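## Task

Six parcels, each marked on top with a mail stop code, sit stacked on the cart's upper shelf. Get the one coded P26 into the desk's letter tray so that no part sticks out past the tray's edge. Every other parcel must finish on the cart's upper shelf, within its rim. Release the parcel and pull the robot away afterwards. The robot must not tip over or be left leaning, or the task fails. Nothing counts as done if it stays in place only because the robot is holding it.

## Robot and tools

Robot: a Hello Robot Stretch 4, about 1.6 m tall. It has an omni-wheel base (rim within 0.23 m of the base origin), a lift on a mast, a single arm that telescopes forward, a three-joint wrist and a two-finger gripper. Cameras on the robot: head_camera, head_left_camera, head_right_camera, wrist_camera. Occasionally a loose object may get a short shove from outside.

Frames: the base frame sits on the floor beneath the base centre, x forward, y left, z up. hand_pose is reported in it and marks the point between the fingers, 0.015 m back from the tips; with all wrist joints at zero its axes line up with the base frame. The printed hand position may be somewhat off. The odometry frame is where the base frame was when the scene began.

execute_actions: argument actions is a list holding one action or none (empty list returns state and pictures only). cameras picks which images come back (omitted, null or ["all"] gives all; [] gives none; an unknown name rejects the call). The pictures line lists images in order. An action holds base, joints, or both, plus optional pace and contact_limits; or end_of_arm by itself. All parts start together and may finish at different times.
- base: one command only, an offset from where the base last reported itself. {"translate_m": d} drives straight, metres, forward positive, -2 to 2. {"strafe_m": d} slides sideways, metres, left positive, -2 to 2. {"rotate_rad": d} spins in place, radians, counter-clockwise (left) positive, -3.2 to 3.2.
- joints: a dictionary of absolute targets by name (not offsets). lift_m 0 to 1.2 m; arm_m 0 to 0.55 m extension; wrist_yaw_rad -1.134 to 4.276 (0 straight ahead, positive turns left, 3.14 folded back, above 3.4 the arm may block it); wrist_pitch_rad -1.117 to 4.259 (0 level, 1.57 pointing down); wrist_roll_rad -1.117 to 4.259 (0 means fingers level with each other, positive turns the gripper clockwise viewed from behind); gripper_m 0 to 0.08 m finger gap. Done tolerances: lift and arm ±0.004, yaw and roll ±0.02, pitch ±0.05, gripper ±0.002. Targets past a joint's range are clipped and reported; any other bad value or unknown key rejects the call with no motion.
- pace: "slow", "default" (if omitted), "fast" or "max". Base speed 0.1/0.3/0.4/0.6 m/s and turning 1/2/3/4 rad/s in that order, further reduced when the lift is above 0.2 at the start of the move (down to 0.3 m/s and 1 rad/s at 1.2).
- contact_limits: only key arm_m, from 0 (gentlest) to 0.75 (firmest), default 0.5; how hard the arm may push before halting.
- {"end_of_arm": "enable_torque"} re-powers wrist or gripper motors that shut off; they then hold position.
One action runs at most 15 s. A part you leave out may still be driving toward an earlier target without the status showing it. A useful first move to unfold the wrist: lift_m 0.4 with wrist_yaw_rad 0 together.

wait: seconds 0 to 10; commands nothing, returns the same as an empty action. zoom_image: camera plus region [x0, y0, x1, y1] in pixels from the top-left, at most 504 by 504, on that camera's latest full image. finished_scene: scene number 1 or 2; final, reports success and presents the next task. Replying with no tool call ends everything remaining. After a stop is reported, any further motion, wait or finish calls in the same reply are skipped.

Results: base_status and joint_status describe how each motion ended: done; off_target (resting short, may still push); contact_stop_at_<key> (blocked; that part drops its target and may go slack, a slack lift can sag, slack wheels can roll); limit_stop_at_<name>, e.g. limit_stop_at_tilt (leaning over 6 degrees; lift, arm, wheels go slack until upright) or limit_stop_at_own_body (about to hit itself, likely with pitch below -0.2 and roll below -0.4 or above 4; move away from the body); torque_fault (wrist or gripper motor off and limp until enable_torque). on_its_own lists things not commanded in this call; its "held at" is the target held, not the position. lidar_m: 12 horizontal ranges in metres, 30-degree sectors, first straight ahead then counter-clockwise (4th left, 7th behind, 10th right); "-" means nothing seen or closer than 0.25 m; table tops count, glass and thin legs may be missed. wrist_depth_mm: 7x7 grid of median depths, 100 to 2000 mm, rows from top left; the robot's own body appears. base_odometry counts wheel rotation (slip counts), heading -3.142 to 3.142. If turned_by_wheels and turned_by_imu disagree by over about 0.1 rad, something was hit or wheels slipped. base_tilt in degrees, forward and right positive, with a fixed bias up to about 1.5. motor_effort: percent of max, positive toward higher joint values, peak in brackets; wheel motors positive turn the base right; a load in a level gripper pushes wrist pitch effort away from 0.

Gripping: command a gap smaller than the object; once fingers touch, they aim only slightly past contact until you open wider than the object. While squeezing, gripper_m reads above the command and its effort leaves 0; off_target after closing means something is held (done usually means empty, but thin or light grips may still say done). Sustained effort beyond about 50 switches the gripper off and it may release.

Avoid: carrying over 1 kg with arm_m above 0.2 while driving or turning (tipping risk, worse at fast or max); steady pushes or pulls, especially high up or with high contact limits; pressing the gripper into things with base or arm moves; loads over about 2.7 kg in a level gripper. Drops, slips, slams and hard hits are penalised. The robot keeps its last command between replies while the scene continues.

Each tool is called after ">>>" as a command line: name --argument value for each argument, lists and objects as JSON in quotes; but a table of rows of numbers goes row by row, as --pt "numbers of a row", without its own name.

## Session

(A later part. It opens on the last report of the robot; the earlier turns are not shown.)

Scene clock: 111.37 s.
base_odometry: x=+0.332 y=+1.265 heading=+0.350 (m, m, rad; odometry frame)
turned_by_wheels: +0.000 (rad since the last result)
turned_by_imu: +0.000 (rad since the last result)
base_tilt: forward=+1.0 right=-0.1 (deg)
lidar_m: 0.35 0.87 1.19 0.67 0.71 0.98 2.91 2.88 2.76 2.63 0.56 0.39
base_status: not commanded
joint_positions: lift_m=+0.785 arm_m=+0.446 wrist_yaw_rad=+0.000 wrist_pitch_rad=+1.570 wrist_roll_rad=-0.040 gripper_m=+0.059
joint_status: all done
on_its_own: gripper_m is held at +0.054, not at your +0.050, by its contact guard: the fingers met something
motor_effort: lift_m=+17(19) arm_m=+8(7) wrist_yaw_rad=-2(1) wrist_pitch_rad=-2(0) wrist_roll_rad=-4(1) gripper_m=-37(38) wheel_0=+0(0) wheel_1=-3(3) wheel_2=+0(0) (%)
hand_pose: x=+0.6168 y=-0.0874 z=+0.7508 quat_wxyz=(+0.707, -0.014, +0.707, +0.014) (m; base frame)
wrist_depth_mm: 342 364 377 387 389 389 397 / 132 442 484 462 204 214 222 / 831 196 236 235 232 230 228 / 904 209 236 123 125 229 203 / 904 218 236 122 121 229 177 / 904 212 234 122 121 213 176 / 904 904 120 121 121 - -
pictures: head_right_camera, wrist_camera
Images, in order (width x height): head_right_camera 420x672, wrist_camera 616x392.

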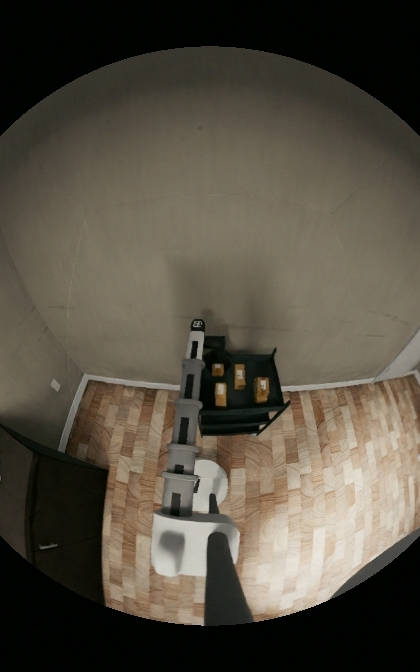

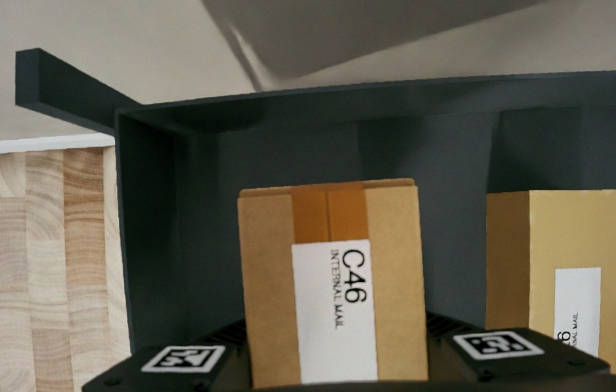

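>>> execute_actions --actions '[{"joints":{"arm_m":0.459,"lift_m":0.775},"pace":"fast"}]' --cameras '[]'

>>> execute_actions --actions '[{"joints":{"lift_m":0.725}}]' --cameras '["wrist_camera"]'

>>> execute_actions --actions '[{"joints":{"gripper_m":0.075},"pace":"fast"}]' --cameras '[]'

>>> execute_actions --actions '[{"joints":{"lift_m":0.78},"pace":"fast"}]' --cameras '[]'

>>> execute_actions --actions '[{"base":{"strafe_m":-0.123},"joints":{"arm_m":0.427,"wrist_roll_rad":0.0},"pace":"fast"}]' --cameras '["wrist_camera","head_right_camera"]'

Scene clock: 123.00 s.
base_odometry: x=+0.332 y=+1.265 heading=+0.350 (m, m, rad; odometry frame)
turned_by_wheels: +0.000 (rad since the last result)
turned_by_imu: -0.001 (rad since the last result)
base_tilt: forward=+1.0 right=+0.0 (deg)
lidar_m: 0.34 0.86 1.19 0.67 0.70 0.96 2.91 2.89 2.78 2.65 0.56 0.39
base_status: not commanded
joint_positions: lift_m=+0.775 arm_m=+0.458 wrist_yaw_rad=+0.000 wrist_pitch_rad=+1.570 wrist_roll_rad=-0.040 gripper_m=+0.059
joint_status: all done
on_its_own: gripper_m is held at +0.054, not at your +0.050, by its contact guard: the fingers met something
motor_effort: lift_m=+16(13) arm_m=+7(12) wrist_yaw_rad=-3(3) wrist_pitch_rad=-1(2) wrist_roll_rad=-3(1) gripper_m=-37(37) wheel_0=+1(0) wheel_1=-3(3) wheel_2=+0(0) (%)
hand_pose: x=+0.6288 y=-0.0874 z=+0.7409 quat_wxyz=(+0.707, -0.014, +0.707, +0.014) (m; base frame)
wrist_depth_mm: 332 340 353 359 366 366 375 / 384 477 504 517 484 480 459 / 147 178 206 222 222 220 220 / 917 195 227 123 125 220 219 / 904 202 226 122 121 219 171 / 891 198 224 122 121 213 167 / 891 193 120 121 121 - -
pictures: none
No camera images: the call's "cameras" was empty. Leave "cameras" out to get every camera's image.

Scene clock: 124.10 s.
base_odometry: x=+0.332 y=+1.265 heading=+0.350 (m, m, rad; odometry frame)
turned_by_wheels: +0.000 (rad since the last result)
turned_by_imu: +0.000 (rad since the last result)
base_tilt: forward=+1.1 right=+0.0 (deg)
lidar_m: 0.37 0.85 1.18 0.68 0.71 0.94 2.92 2.88 2.76 2.64 0.57 0.38
base_status: not commanded
joint_positions: lift_m=+0.725 arm_m=+0.458 wrist_yaw_rad=+0.000 wrist_pitch_rad=+1.570 wrist_roll_rad=-0.040 gripper_m=+0.059
joint_status: all done
on_its_own: gripper_m is held at +0.054, not at your +0.050, by its contact guard: the fingers met something
motor_effort: lift_m=+16(17) arm_m=+7(7) wrist_yaw_rad=-3(4) wrist_pitch_rad=+0(1) wrist_roll_rad=+0(4) gripper_m=-37(37) wheel_0=+0(0) wheel_1=-3(3) wheel_2=+0(0) (%)
hand_pose: x=+0.6288 y=-0.0874 z=+0.6909 quat_wxyz=(+0.707, -0.014, +0.707, +0.014) (m; base frame)
wrist_depth_mm: 334 342 353 362 364 364 - / 382 130 126 130 125 130 - / 128 161 176 175 174 172 170 / 126 177 176 123 125 171 170 / 123 176 176 122 121 170 166 / 121 172 175 122 121 169 163 / 123 147 120 121 121 - -
pictures: wrist_camera
Images, in order (width x height): wrist_camera 616x392.

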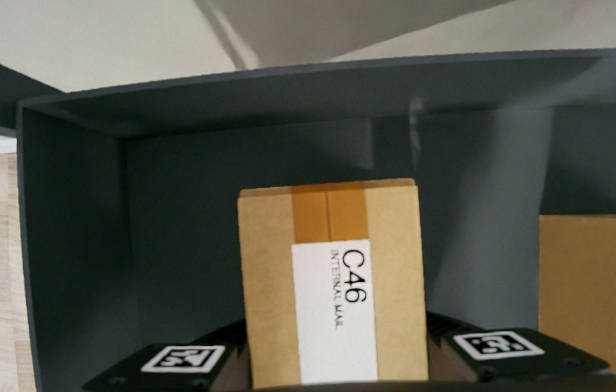

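Scene clock: 124.93 s.
base_odometry: x=+0.332 y=+1.265 heading=+0.350 (m, m, rad; odometry frame)
turned_by_wheels: +0.000 (rad since the last result)
turned_by_imu: +0.000 (rad since the last result)
base_tilt: forward=+1.0 right=+0.0 (deg)
lidar_m: 0.37 0.85 1.16 0.66 0.69 0.98 2.91 2.86 2.79 2.64 0.56 0.40
base_status: not commanded
joint_positions: lift_m=+0.725 arm_m=+0.458 wrist_yaw_rad=+0.000 wrist_pitch_rad=+1.570 wrist_roll_rad=-0.040 gripper_m=+0.075
joint_status: all done
motor_effort: lift_m=+16(16) arm_m=+7(7) wrist_yaw_rad=-1(2) wrist_pitch_rad=-1(1) wrist_roll_rad=-2(2) gripper_m=+0(36) wheel_0=+0(0) wheel_1=-3(3) wheel_2=+0(0) (%)
hand_pose: x=+0.6288 y=-0.0874 z=+0.6909 quat_wxyz=(+0.707, -0.014, +0.707, +0.014) (m; base frame)
wrist_depth_mm: 332 340 351 362 364 366 349 / 382 130 131 129 124 130 - / 128 161 176 175 173 172 170 / 126 177 177 125 127 171 170 / 124 177 176 124 123 170 166 / 121 171 175 124 123 170 - / 119 143 124 123 122 112 -
pictures: none
No camera images: the call's "cameras" was empty. Leave "cameras" out to get every camera's image.

Scene clock: 125.87 s.
base_odometry: x=+0.332 y=+1.265 heading=+0.350 (m, m, rad; odometry frame)
turned_by_wheels: +0.000 (rad since the last result)
turned_by_imu: +0.000 (rad since the last result)
base_tilt: forward=+0.9 right=+0.0 (deg)
lidar_m: 0.37 0.85 1.19 0.67 0.72 0.97 2.91 2.87 2.78 2.65 0.57 0.40
base_status: not commanded
joint_positions: lift_m=+0.780 arm_m=+0.458 wrist_yaw_rad=+0.000 wrist_pitch_rad=+1.570 wrist_roll_rad=-0.040 gripper_m=+0.075
joint_status: all done
motor_effort: lift_m=+24(25) arm_m=+7(7) wrist_yaw_rad=+1(4) wrist_pitch_rad=+0(0) wrist_roll_rad=-2(3) gripper_m=+1(0) wheel_0=+0(0) wheel_1=-3(3) wheel_2=+0(0) (%)
hand_pose: x=+0.6288 y=-0.0874 z=+0.7452 quat_wxyz=(+0.707, -0.014, +0.707, +0.014) (m; base frame)
wrist_depth_mm: 336 340 353 359 364 364 375 / 384 477 504 517 484 480 477 / 147 179 227 220 227 224 224 / 904 211 230 180 226 224 223 / 917 205 231 178 225 224 172 / 904 198 229 177 177 198 - / 904 187 129 178 176 112 -
pictures: none
No camera images: the call's "cameras" was empty. Leave "cameras" out to get every camera's image.

Scene clock: 127.23 s.
base_odometry: x=+0.375 y=+1.150 heading=+0.350 (m, m, rad; odometry frame)
turned_by_wheels: +0.000 (rad since the last result)
turned_by_imu: +0.000 (rad since the last result)
base_tilt: forward=+1.0 right=+0.0 (deg)
lidar_m: 0.35 0.39 1.17 0.81 0.83 1.15 2.90 2.83 2.60 2.52 1.19 0.39
base_status: done
joint_positions: lift_m=+0.780 arm_m=+0.428 wrist_yaw_rad=+0.000 wrist_pitch_rad=+1.570 wrist_roll_rad=+0.000 gripper_m=+0.075
joint_status: all done
motor_effort: lift_m=+24(24) arm_m=-7(10) wrist_yaw_rad=-2(2) wrist_pitch_rad=-1(2) wrist_roll_rad=-1(0) gripper_m=+0(1) wheel_0=-3(14) wheel_1=+1(14) wheel_2=+0(1) (%)
hand_pose: x=+0.5993 y=-0.0874 z=+0.7452 quat_wxyz=(+0.707, +0.000, +0.707, +0.000) (m; base frame)
wrist_depth_mm: 375 387 379 183 182 177 - / 199 196 210 229 227 225 225 / 236 233 232 230 227 225 224 / 183 183 231 177 227 224 224 / 183 182 230 176 225 223 223 / 183 186 229 176 175 210 219 / 233 231 129 175 174 112 -
pictures: head_right_camera, wrist_camera
Images, in order (width x height): head_right_camera 420x672, wrist_camera 616x392.

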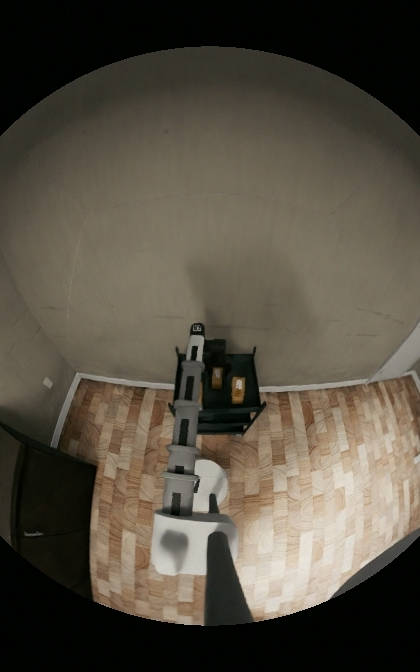

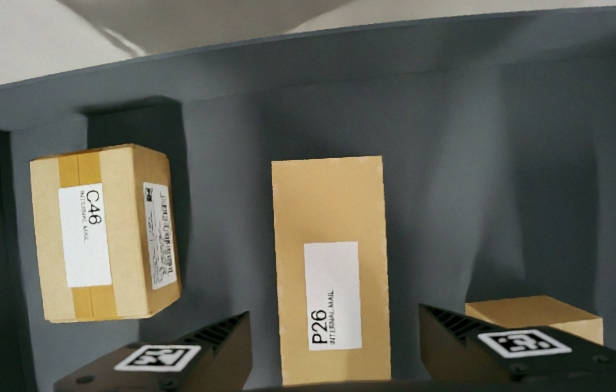

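>>> execute_actions --actions '[{"joints":{"lift_m":0.728,"arm_m":0.435,"gripper_m":0.067},"pace":"fast"}]' --cameras '[]'

>>> execute_actions --actions '[{"joints":{"gripper_m":0.04},"pace":"fast"}]' --cameras '["wrist_camera"]'

>>> execute_actions --actions '[{"joints":{"lift_m":0.88},"pace":"fast"}]' --cameras '["head_right_camera"]'

>>> execute_actions --actions '[{"base":{"rotate_rad":-1.9},"joints":{"arm_m":0.0,"lift_m":1.0},"pace":"fast"}]'

Scene clock: 134.63 s.
base_odometry: x=+0.375 y=+1.150 heading=+0.350 (m, m, rad; odometry frame)
turned_by_wheels: +0.000 (rad since the last result)
turned_by_imu: -0.001 (rad since the last result)
base_tilt: forward=+1.1 right=+0.0 (deg)
lidar_m: 0.36 0.37 1.16 0.81 0.85 1.13 2.91 2.83 2.59 2.50 1.19 0.40
base_status: not commanded
joint_positions: lift_m=+0.728 arm_m=+0.434 wrist_yaw_rad=+0.000 wrist_pitch_rad=+1.570 wrist_roll_rad=+0.000 gripper_m=+0.067
joint_status: all done
motor_effort: lift_m=+16(20) arm_m=+7(10) wrist_yaw_rad=-2(2) wrist_pitch_rad=-1(3) wrist_roll_rad=+0(1) gripper_m=-2(2) wheel_0=-3(3) wheel_1=+1(1) wheel_2=+0(0) (%)
hand_pose: x=+0.6048 y=-0.0874 z=+0.6939 quat_wxyz=(+0.707, +0.000, +0.707, +0.000) (m; base frame)
wrist_depth_mm: 122 129 139 148 156 164 - / 162 177 180 178 178 176 175 / 144 181 179 178 177 175 174 / 132 180 179 126 125 175 173 / 131 173 178 125 124 174 172 / 131 167 178 125 124 173 - / 130 142 125 124 123 101 -
pictures: none
No camera images: the call's "cameras" was empty. Leave "cameras" out to get every camera's image.

Scene clock: 135.53 s.
base_odometry: x=+0.375 y=+1.150 heading=+0.350 (m, m, rad; odometry frame)
turned_by_wheels: +0.000 (rad since the last result)
turned_by_imu: +0.000 (rad since the last result)
base_tilt: forward=+1.0 right=+0.0 (deg)
lidar_m: 0.36 0.37 1.20 0.80 0.82 1.11 2.90 2.82 2.60 2.51 1.20 0.41
base_status: not commanded
joint_positions: lift_m=+0.728 arm_m=+0.434 wrist_yaw_rad=+0.000 wrist_pitch_rad=+1.570 wrist_roll_rad=+0.000 gripper_m=+0.051
joint_status: gripper_m off_target (ended at +0.051, target +0.040)
on_its_own: gripper_m is held at +0.045, not at your +0.040, by its contact guard: the fingers met something
motor_effort: lift_m=+16(16) arm_m=+7(7) wrist_yaw_rad=+0(2) wrist_pitch_rad=-1(2) wrist_roll_rad=-2(1) gripper_m=-37(37) wheel_0=-3(3) wheel_1=+1(1) wheel_2=+0(0) (%)
hand_pose: x=+0.6048 y=-0.0874 z=+0.6939 quat_wxyz=(+0.707, +0.000, +0.707, +0.000) (m; base frame)
wrist_depth_mm: 122 129 139 148 156 163 - / 162 177 180 178 177 175 174 / 144 181 180 178 177 175 174 / 132 180 180 126 125 174 173 / 131 174 179 125 124 174 173 / 131 167 178 125 124 173 172 / 130 179 118 124 123 - -
pictures: wrist_camera
Images, in order (width x height): wrist_camera 616x392.

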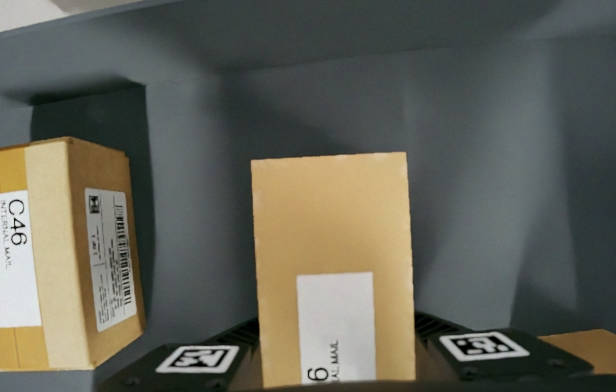

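Scene clock: 136.93 s.
base_odometry: x=+0.375 y=+1.150 heading=+0.350 (m, m, rad; odometry frame)
turned_by_wheels: +0.000 (rad since the last result)
turned_by_imu: +0.000 (rad since the last result)
base_tilt: forward=+1.0 right=+0.0 (deg)
lidar_m: 0.36 0.36 1.19 0.78 0.83 1.11 2.92 2.81 2.60 2.50 1.21 0.41
base_status: not commanded
joint_positions: lift_m=+0.880 arm_m=+0.434 wrist_yaw_rad=+0.000 wrist_pitch_rad=+1.570 wrist_roll_rad=+0.000 gripper_m=+0.051
joint_status: all done
on_its_own: gripper_m is held at +0.045, not at your +0.040, by its contact guard: the fingers met something
motor_effort: lift_m=+24(24) arm_m=+7(7) wrist_yaw_rad=+0(2) wrist_pitch_rad=-2(1) wrist_roll_rad=-3(1) gripper_m=-38(37) wheel_0=-3(3) wheel_1=+1(1) wheel_2=+0(0) (%)
hand_pose: x=+0.6048 y=-0.0874 z=+0.8452 quat_wxyz=(+0.707, +0.000, +0.707, +0.000) (m; base frame)
wrist_depth_mm: 362 375 397 413 427 436 452 / 488 521 559 554 521 525 317 / 307 334 332 327 325 322 317 / 309 334 303 126 125 324 320 / 301 283 287 125 124 322 317 / 301 332 327 125 124 271 315 / 294 330 118 124 123 - -
pictures: head_right_camera
Images, in order (width x height): head_right_camera 420x672.

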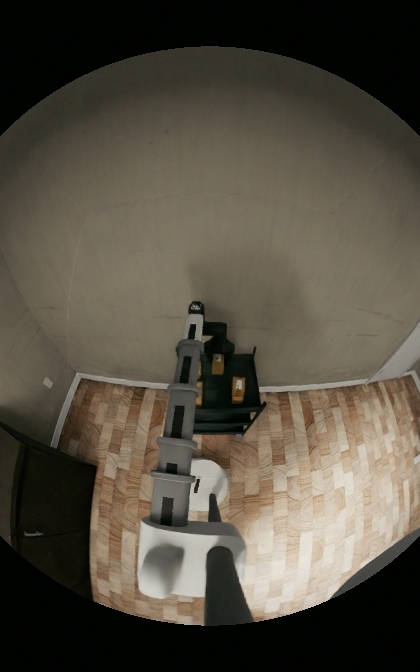

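Scene clock: 139.20 s.
base_odometry: x=+0.375 y=+1.150 heading=-1.550 (m, m, rad; odometry frame)
turned_by_wheels: -1.900 (rad since the last result)
turned_by_imu: -1.880 (rad since the last result)
base_tilt: forward=+1.0 right=+0.0 (deg)
lidar_m: 2.47 1.95 0.49 0.38 0.37 0.94 1.43 0.81 0.90 1.44 2.83 2.86
base_status: done
joint_positions: lift_m=+1.000 arm_m=+0.001 wrist_yaw_rad=+0.000 wrist_pitch_rad=+1.570 wrist_roll_rad=+0.000 gripper_m=+0.051
joint_status: all done
on_its_own: gripper_m is held at +0.045, not at your +0.040, by its contact guard: the fingers met something
motor_effort: lift_m=+24(26) arm_m=-7(9) wrist_yaw_rad=+0(2) wrist_pitch_rad=-1(1) wrist_roll_rad=-4(2) gripper_m=-37(37) wheel_0=+3(9) wheel_1=+0(10) wheel_2=+1(8) (%)
hand_pose: x=+0.1723 y=-0.0874 z=+0.9652 quat_wxyz=(+0.707, +0.000, +0.707, +0.000) (m; base frame)
wrist_depth_mm: 1160 1138 1118 1118 1098 1098 1060 / 1138 1118 1118 1098 1098 1078 1078 / 1118 1138 1118 1118 1098 1098 1078 / 1138 1138 1118 126 125 1078 1078 / 1098 1118 1078 125 125 1060 1078 / 723 991 891 125 124 1060 1078 / 723 976 118 124 123 - -
pictures: head_camera, head_left_camera, head_right_camera, wrist_camera
Images, in order (width x height): head_camera 420x560, head_left_camera 420x672, head_right_camera 420x672, wrist_camera 616x392.

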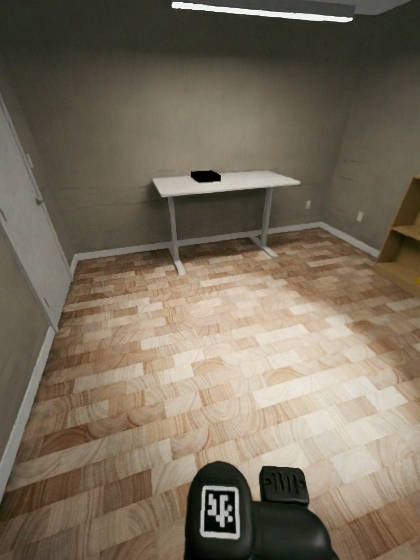

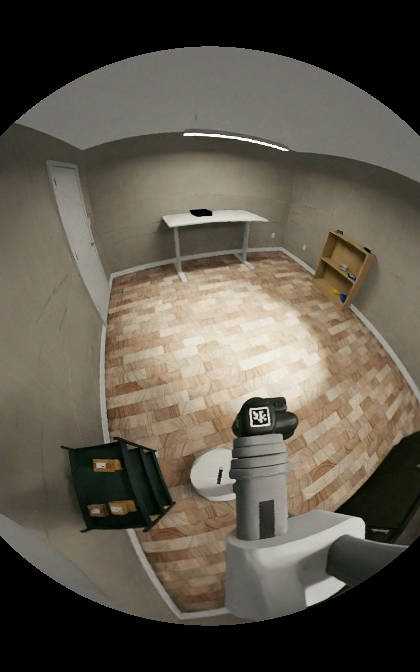

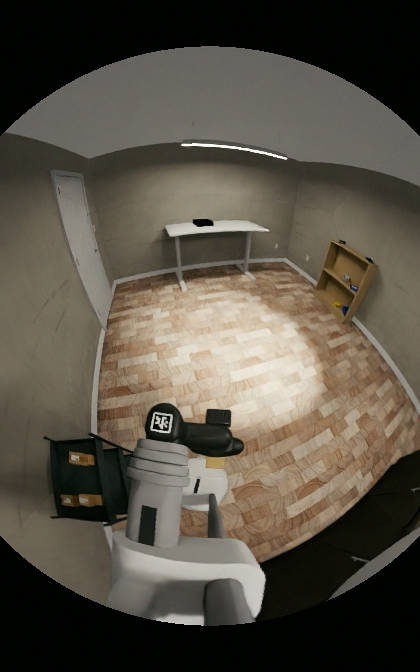

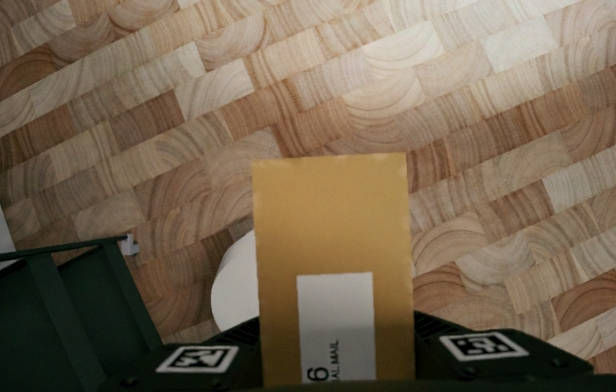

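Tall desk. Drive and raise.

>>> execute_actions --actions '[{"base":{"translate_m":2.0},"joints":{"lift_m":1.2},"pace":"fast"}]'

Scene clock: 172.63 s.
base_odometry: x=+0.417 y=-0.850 heading=-1.550 (m, m, rad; odometry frame)
turned_by_wheels: +0.000 (rad since the last result)
turned_by_imu: -0.004 (rad since the last result)
base_tilt: forward=+1.1 right=+0.0 (deg)
lidar_m: 0.62 0.58 0.66 1.47 1.47 1.67 1.88 2.69 2.73 1.92 1.90 0.74
base_status: done
joint_positions: lift_m=+1.200 arm_m=+0.001 wrist_yaw_rad=+0.000 wrist_pitch_rad=+1.570 wrist_roll_rad=+0.000 gripper_m=+0.051
joint_status: all done
on_its_own: gripper_m is held at +0.045, not at your +0.040, by its contact guard: the fingers met something
motor_effort: lift_m=+24(26) arm_m=-7(7) wrist_yaw_rad=-2(2) wrist_pitch_rad=-2(1) wrist_roll_rad=-1(2) gripper_m=-38(37) wheel_0=+2(4) wheel_1=+0(6) wheel_2=+0(12) (%)
hand_pose: x=+0.1723 y=-0.0874 z=+1.1652 quat_wxyz=(+0.707, +0.000, +0.707, +0.000) (m; base frame)
wrist_depth_mm: 1336 1336 1308 1336 1308 1255 1308 / 1366 1308 1336 1308 1281 1281 1281 / 1336 1336 1281 1308 1281 1281 1255 / 1336 1308 1308 126 125 1281 1255 / 1336 1336 1308 125 125 1255 1229 / 1308 1281 1281 125 124 1281 1255 / 1336 1308 118 124 123 - -
pictures: head_camera, head_left_camera, head_right_camera, wrist_camera
Images, in order (width x height): head_camera 420x560, head_left_camera 420x672, head_right_camera 420x672, wrist_camera 616x392.

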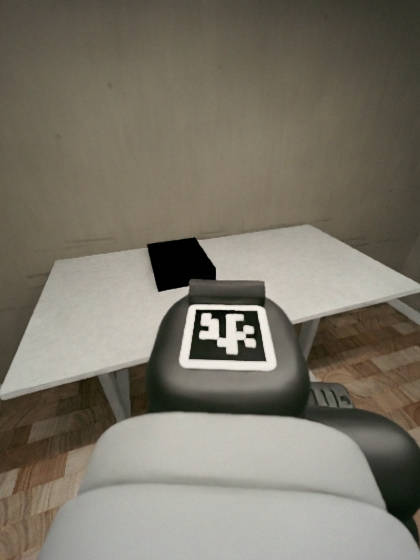

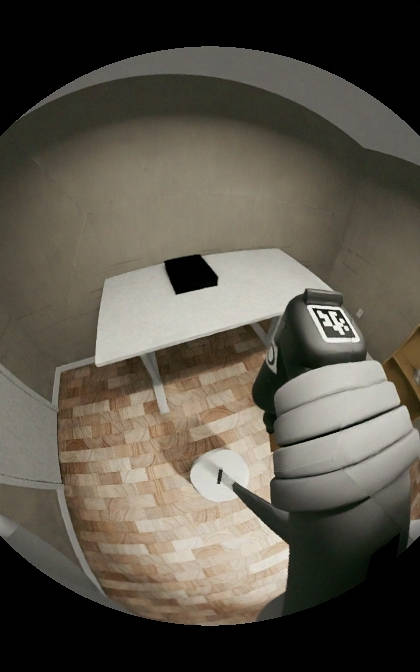

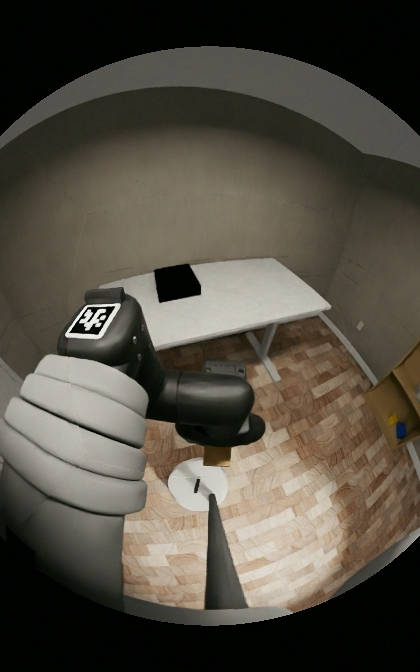

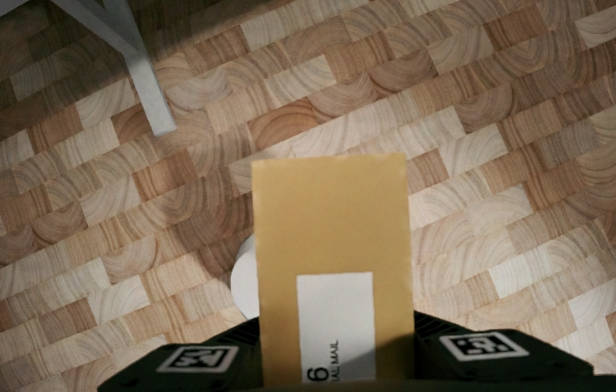

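>>> execute_actions --actions '[{"base":{"translate_m":0.36},"pace":"fast","joints":{"arm_m":0.1}}]' --cameras '[]'

>>> execute_actions --actions '[{"base":{"rotate_rad":0.3},"pace":"fast","joints":{"arm_m":0.3}}]'

Scene clock: 187.27 s.
base_odometry: x=+0.425 y=-1.210 heading=-1.550 (m, m, rad; odometry frame)
turned_by_wheels: +0.000 (rad since the last result)
turned_by_imu: -0.002 (rad since the last result)
base_tilt: forward=+1.0 right=+0.0 (deg)
lidar_m: 0.25 0.26 0.31 0.49 1.59 1.82 2.23 3.02 2.55 1.83 0.66 0.34
base_status: done
joint_positions: lift_m=+1.200 arm_m=+0.099 wrist_yaw_rad=+0.000 wrist_pitch_rad=+1.570 wrist_roll_rad=+0.000 gripper_m=+0.051
joint_status: all done
on_its_own: gripper_m is held at +0.045, not at your +0.040, by its contact guard: the fingers met something
motor_effort: lift_m=+24(24) arm_m=+7(6) wrist_yaw_rad=-3(2) wrist_pitch_rad=-1(3) wrist_roll_rad=-1(2) gripper_m=-37(37) wheel_0=+1(8) wheel_1=+2(4) wheel_2=-2(13) (%)
hand_pose: x=+0.2698 y=-0.0874 z=+1.1652 quat_wxyz=(+0.707, +0.000, +0.707, +0.000) (m; base frame)
wrist_depth_mm: 377 373 370 366 362 359 355 / 375 370 368 364 362 357 809 / 373 368 366 362 359 1255 1281 / 373 368 364 126 125 1281 1255 / 370 370 1281 125 125 1255 1255 / 370 1308 1281 125 124 1255 1255 / 1308 1308 118 124 123 - -
pictures: none
No camera images: the call's "cameras" was empty. Leave "cameras" out to get every camera's image.

Scene clock: 188.70 s.
base_odometry: x=+0.425 y=-1.210 heading=-1.250 (m, m, rad; odometry frame)
turned_by_wheels: +0.299 (rad since the last result)
turned_by_imu: +0.296 (rad since the last result)
base_tilt: forward=+1.0 right=+0.0 (deg)
lidar_m: 0.25 0.28 0.38 1.59 1.67 2.21 3.12 3.11 1.91 1.78 0.41 0.30
base_status: done
joint_positions: lift_m=+1.200 arm_m=+0.299 wrist_yaw_rad=+0.000 wrist_pitch_rad=+1.570 wrist_roll_rad=+0.000 gripper_m=+0.051
joint_status: all done
on_its_own: gripper_m is held at +0.045, not at your +0.040, by its contact guard: the fingers met something
motor_effort: lift_m=+24(24) arm_m=+7(11) wrist_yaw_rad=-2(2) wrist_pitch_rad=-1(3) wrist_roll_rad=-1(4) gripper_m=-36(36) wheel_0=-4(7) wheel_1=-2(6) wheel_2=-3(9) (%)
hand_pose: x=+0.4699 y=-0.0874 z=+1.1652 quat_wxyz=(+0.707, +0.000, +0.707, +0.000) (m; base frame)
wrist_depth_mm: 377 368 366 362 357 357 355 / 375 366 364 362 357 355 355 / 373 366 366 364 357 353 351 / 370 366 362 126 125 353 351 / 368 364 364 125 125 355 349 / 368 366 364 125 124 351 349 / 368 362 118 124 123 - -
pictures: head_camera, head_left_camera, head_right_camera, wrist_camera
Images, in order (width x height): head_camera 420x560, head_left_camera 420x672, head_right_camera 420x672, wrist_camera 616x392.

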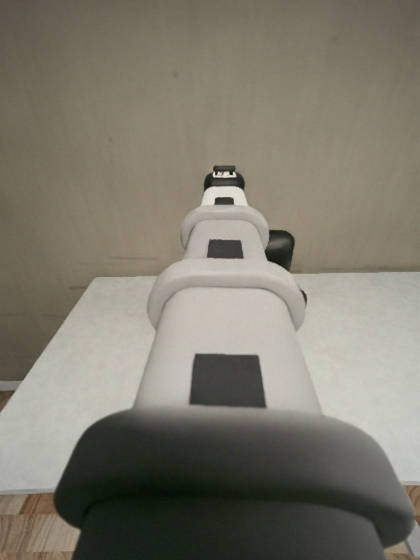

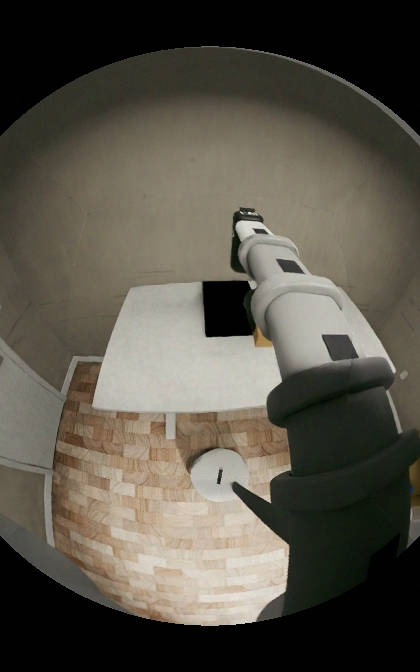

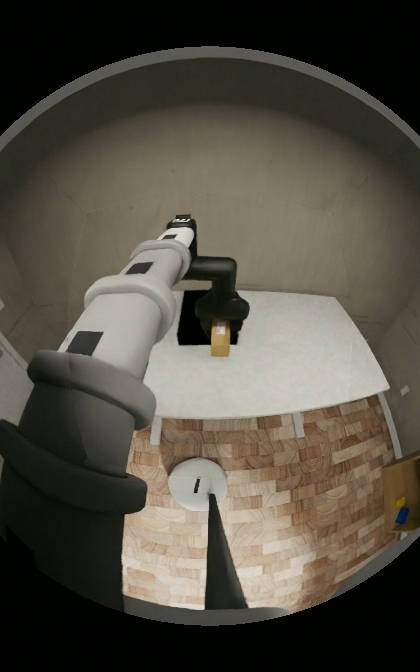

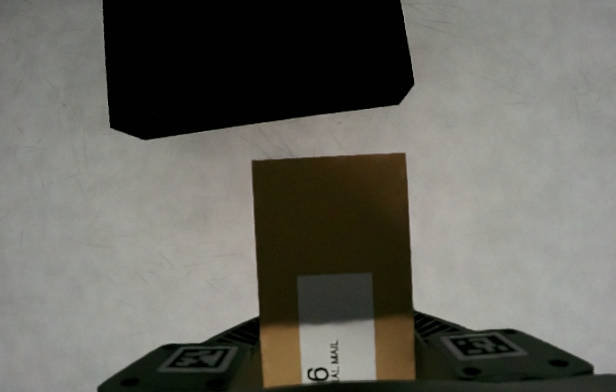

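>>> execute_actions --actions '[{"base":{"strafe_m":0.06},"pace":"fast","joints":{"arm_m":0.55,"lift_m":1.11,"wrist_roll_rad":-0.08}}]' --cameras '[]'

>>> execute_actions --actions '[{"pace":"fast","joints":{"lift_m":1.035}}]' --cameras '["wrist_camera","head_right_camera"]'

Scene clock: 197.83 s.
base_odometry: x=+0.482 y=-1.191 heading=-1.250 (m, m, rad; odometry frame)
turned_by_wheels: +0.000 (rad since the last result)
turned_by_imu: -0.001 (rad since the last result)
base_tilt: forward=+1.0 right=+0.0 (deg)
lidar_m: 0.25 0.25 0.38 1.51 1.60 2.11 3.06 3.13 1.95 1.87 0.42 0.30
base_status: done
joint_positions: lift_m=+1.110 arm_m=+0.549 wrist_yaw_rad=+0.000 wrist_pitch_rad=+1.570 wrist_roll_rad=-0.080 gripper_m=+0.051
joint_status: all done
on_its_own: gripper_m is held at +0.045, not at your +0.040, by its contact guard: the fingers met something
motor_effort: lift_m=+16(24) arm_m=+7(6) wrist_yaw_rad=-3(1) wrist_pitch_rad=-1(2) wrist_roll_rad=-3(6) gripper_m=-37(37) wheel_0=-2(10) wheel_1=+0(7) wheel_2=+0(0) (%)
hand_pose: x=+0.7198 y=-0.0874 z=+1.0758 quat_wxyz=(+0.707, -0.028, +0.706, +0.028) (m; base frame)
wrist_depth_mm: 282 272 276 271 270 267 265 / 281 272 273 271 267 264 214 / 281 270 272 270 267 265 219 / 279 266 271 126 125 263 222 / 277 260 270 125 125 262 209 / 278 257 270 125 124 262 211 / 277 274 118 124 123 - -
pictures: none
No camera images: the call's "cameras" was empty. Leave "cameras" out to get every camera's image.

Scene clock: 198.90 s.
base_odometry: x=+0.482 y=-1.191 heading=-1.250 (m, m, rad; odometry frame)
turned_by_wheels: +0.000 (rad since the last result)
turned_by_imu: +0.000 (rad since the last result)
base_tilt: forward=+1.0 right=+0.0 (deg)
lidar_m: 0.26 0.27 0.37 1.54 1.60 2.14 3.07 3.11 1.94 1.86 0.40 0.28
base_status: not commanded
joint_positions: lift_m=+1.035 arm_m=+0.549 wrist_yaw_rad=+0.000 wrist_pitch_rad=+1.570 wrist_roll_rad=-0.080 gripper_m=+0.051
joint_status: all done
on_its_own: gripper_m is held at +0.045, not at your +0.040, by its contact guard: the fingers met something
motor_effort: lift_m=+16(15) arm_m=+7(7) wrist_yaw_rad=-4(1) wrist_pitch_rad=-1(1) wrist_roll_rad=+0(0) gripper_m=-37(37) wheel_0=-3(2) wheel_1=+0(0) wheel_2=+0(0) (%)
hand_pose: x=+0.7198 y=-0.0874 z=+1.0009 quat_wxyz=(+0.707, -0.028, +0.706, +0.028) (m; base frame)
wrist_depth_mm: 160 200 198 196 194 192 - / 160 200 197 195 193 191 190 / 160 198 196 195 193 191 189 / 159 198 196 126 125 190 189 / 157 196 196 125 124 189 188 / 154 196 195 124 124 189 187 / 153 190 118 124 123 - -
pictures: head_right_camera, wrist_camera
Images, in order (width x height): head_right_camera 420x672, wrist_camera 616x392.

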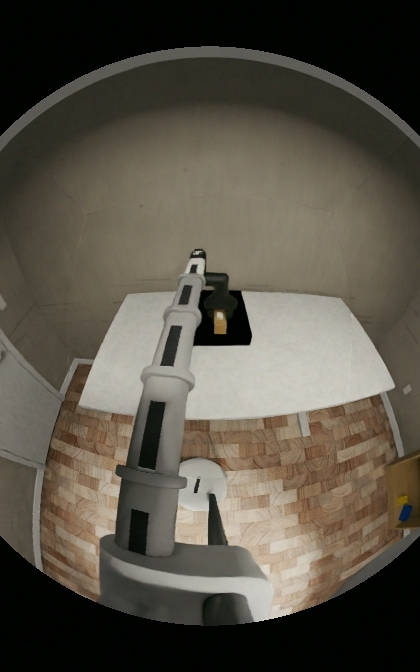

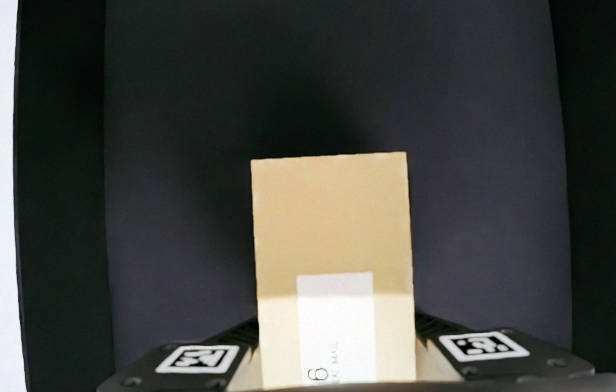

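>>> execute_actions --actions '[{"joints":{"lift_m":1.02}}]' --cameras '[]'

>>> execute_actions --actions '[{"pace":"fast","joints":{"gripper_m":0.07}}]' --cameras '[]'

>>> execute_actions --actions '[{"pace":"fast","joints":{"lift_m":1.09}}]' --cameras '[]'

>>> execute_actions --actions '[{"base":{"translate_m":-0.2},"pace":"fast","joints":{"lift_m":1.15,"arm_m":0.0}}]' --cameras '["head_left_camera","head_right_camera"]'

Scene clock: 207.17 s.
base_odometry: x=+0.482 y=-1.191 heading=-1.250 (m, m, rad; odometry frame)
turned_by_wheels: +0.000 (rad since the last result)
turned_by_imu: -0.001 (rad since the last result)
base_tilt: forward=+1.0 right=-0.1 (deg)
lidar_m: 0.26 0.26 0.37 1.53 1.59 2.14 3.07 3.12 1.96 1.85 0.43 0.27
base_status: not commanded
joint_positions: lift_m=+1.020 arm_m=+0.549 wrist_yaw_rad=+0.000 wrist_pitch_rad=+1.570 wrist_roll_rad=-0.080 gripper_m=+0.051
joint_status: all done
on_its_own: gripper_m is held at +0.045, not at your +0.040, by its contact guard: the fingers met something
motor_effort: lift_m=+16(14) arm_m=+8(7) wrist_yaw_rad=-3(4) wrist_pitch_rad=-1(2) wrist_roll_rad=-1(0) gripper_m=-37(37) wheel_0=-3(2) wheel_1=+0(0) wheel_2=+0(0) (%)
hand_pose: x=+0.7198 y=-0.0874 z=+0.9859 quat_wxyz=(+0.707, -0.028, +0.706, +0.028) (m; base frame)
wrist_depth_mm: 160 184 182 181 180 177 - / 160 184 182 180 178 177 175 / 160 183 181 179 178 176 175 / 159 183 181 125 125 176 174 / 157 182 180 125 124 175 174 / 154 181 179 125 124 174 173 / 152 181 118 124 123 - -
pictures: none
No camera images: the call's "cameras" was empty. Leave "cameras" out to get every camera's image.

Scene clock: 208.03 s.
base_odometry: x=+0.482 y=-1.191 heading=-1.250 (m, m, rad; odometry frame)
turned_by_wheels: +0.000 (rad since the last result)
turned_by_imu: +0.000 (rad since the last result)
base_tilt: forward=+1.1 right=+0.0 (deg)
lidar_m: 0.26 0.26 0.37 1.52 1.60 2.14 3.03 3.12 1.92 1.88 0.41 0.29
base_status: not commanded
joint_positions: lift_m=+1.020 arm_m=+0.549 wrist_yaw_rad=+0.000 wrist_pitch_rad=+1.570 wrist_roll_rad=-0.080 gripper_m=+0.070
joint_status: all done
motor_effort: lift_m=+16(16) arm_m=+8(7) wrist_yaw_rad=-2(2) wrist_pitch_rad=-1(0) wrist_roll_rad=-1(1) gripper_m=+1(36) wheel_0=-3(2) wheel_1=+0(0) wheel_2=+0(0) (%)
hand_pose: x=+0.7198 y=-0.0874 z=+0.9859 quat_wxyz=(+0.707, -0.028, +0.706, +0.028) (m; base frame)
wrist_depth_mm: 160 185 183 181 179 178 - / 161 184 182 180 179 177 176 / 160 183 181 180 178 177 176 / 159 183 180 127 126 176 174 / 157 182 180 127 126 175 174 / 154 181 180 126 125 174 - / 152 180 125 126 125 105 -
pictures: none
No camera images: the call's "cameras" was empty. Leave "cameras" out to get every camera's image.

Scene clock: 209.07 s.
base_odometry: x=+0.482 y=-1.191 heading=-1.250 (m, m, rad; odometry frame)
turned_by_wheels: +0.000 (rad since the last result)
turned_by_imu: +0.000 (rad since the last result)
base_tilt: forward=+1.1 right=-0.1 (deg)
lidar_m: 0.25 0.27 0.37 1.52 1.58 2.10 3.07 3.12 1.95 1.88 0.40 0.28
base_status: not commanded
joint_positions: lift_m=+1.090 arm_m=+0.549 wrist_yaw_rad=+0.000 wrist_pitch_rad=+1.570 wrist_roll_rad=-0.080 gripper_m=+0.070
joint_status: all done
motor_effort: lift_m=+24(25) arm_m=+7(8) wrist_yaw_rad=-3(0) wrist_pitch_rad=-1(0) wrist_roll_rad=-1(1) gripper_m=+0(1) wheel_0=-2(2) wheel_1=+0(0) wheel_2=+0(0) (%)
hand_pose: x=+0.7198 y=-0.0874 z=+1.0552 quat_wxyz=(+0.707, -0.028, +0.706, +0.028) (m; base frame)
wrist_depth_mm: 262 232 253 251 249 247 - / 259 233 253 251 248 245 207 / 259 231 252 249 246 246 204 / 259 229 252 197 246 244 208 / 257 240 251 196 244 243 210 / 256 236 249 195 244 242 210 / 255 202 125 195 193 105 -
pictures: none
No camera images: the call's "cameras" was empty. Leave "cameras" out to get every camera's image.

Scene clock: 211.27 s.
base_odometry: x=+0.419 y=-1.001 heading=-1.251 (m, m, rad; odometry frame)
turned_by_wheels: +0.000 (rad since the last result)
turned_by_imu: +0.000 (rad since the last result)
base_tilt: forward=+1.0 right=+0.0 (deg)
lidar_m: 0.46 0.48 1.61 1.53 1.60 2.03 2.89 2.92 1.96 1.86 0.68 0.50
base_status: done
joint_positions: lift_m=+1.150 arm_m=+0.001 wrist_yaw_rad=+0.000 wrist_pitch_rad=+1.570 wrist_roll_rad=-0.080 gripper_m=+0.070
joint_status: all done
motor_effort: lift_m=+24(26) arm_m=-7(8) wrist_yaw_rad=-1(2) wrist_pitch_rad=-3(2) wrist_roll_rad=-2(1) gripper_m=+0(0) wheel_0=-1(2) wheel_1=-1(8) wheel_2=+0(15) (%)
hand_pose: x=+0.1723 y=-0.0874 z=+1.1152 quat_wxyz=(+0.707, -0.028, +0.706, +0.028) (m; base frame)
wrist_depth_mm: 1308 1308 1308 1255 1255 1229 1229 / 1308 1281 1281 1229 1229 1229 1205 / 1255 1255 1255 1255 1255 1229 1229 / 1281 1255 1281 1255 1229 1205 1205 / 1255 1229 1255 1042 1229 1229 1205 / 1281 1281 1255 1042 1229 1205 1182 / 1255 1255 125 1229 1229 105 -
pictures: head_left_camera, head_right_camera
Images, in order (width x height): head_left_camera 420x672, head_right_camera 420x672.

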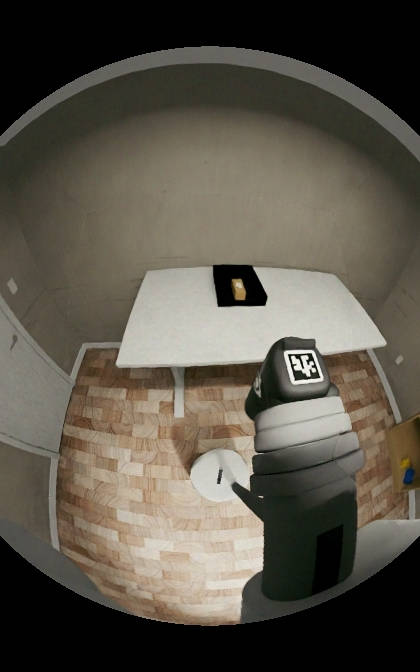

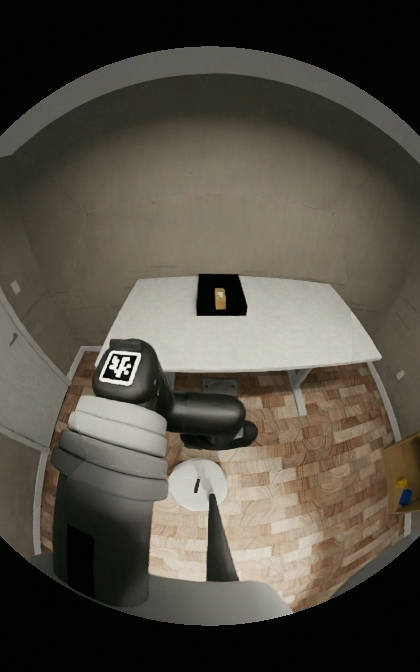

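>>> finished_scene --scene 1

The scene is finished: the task was done.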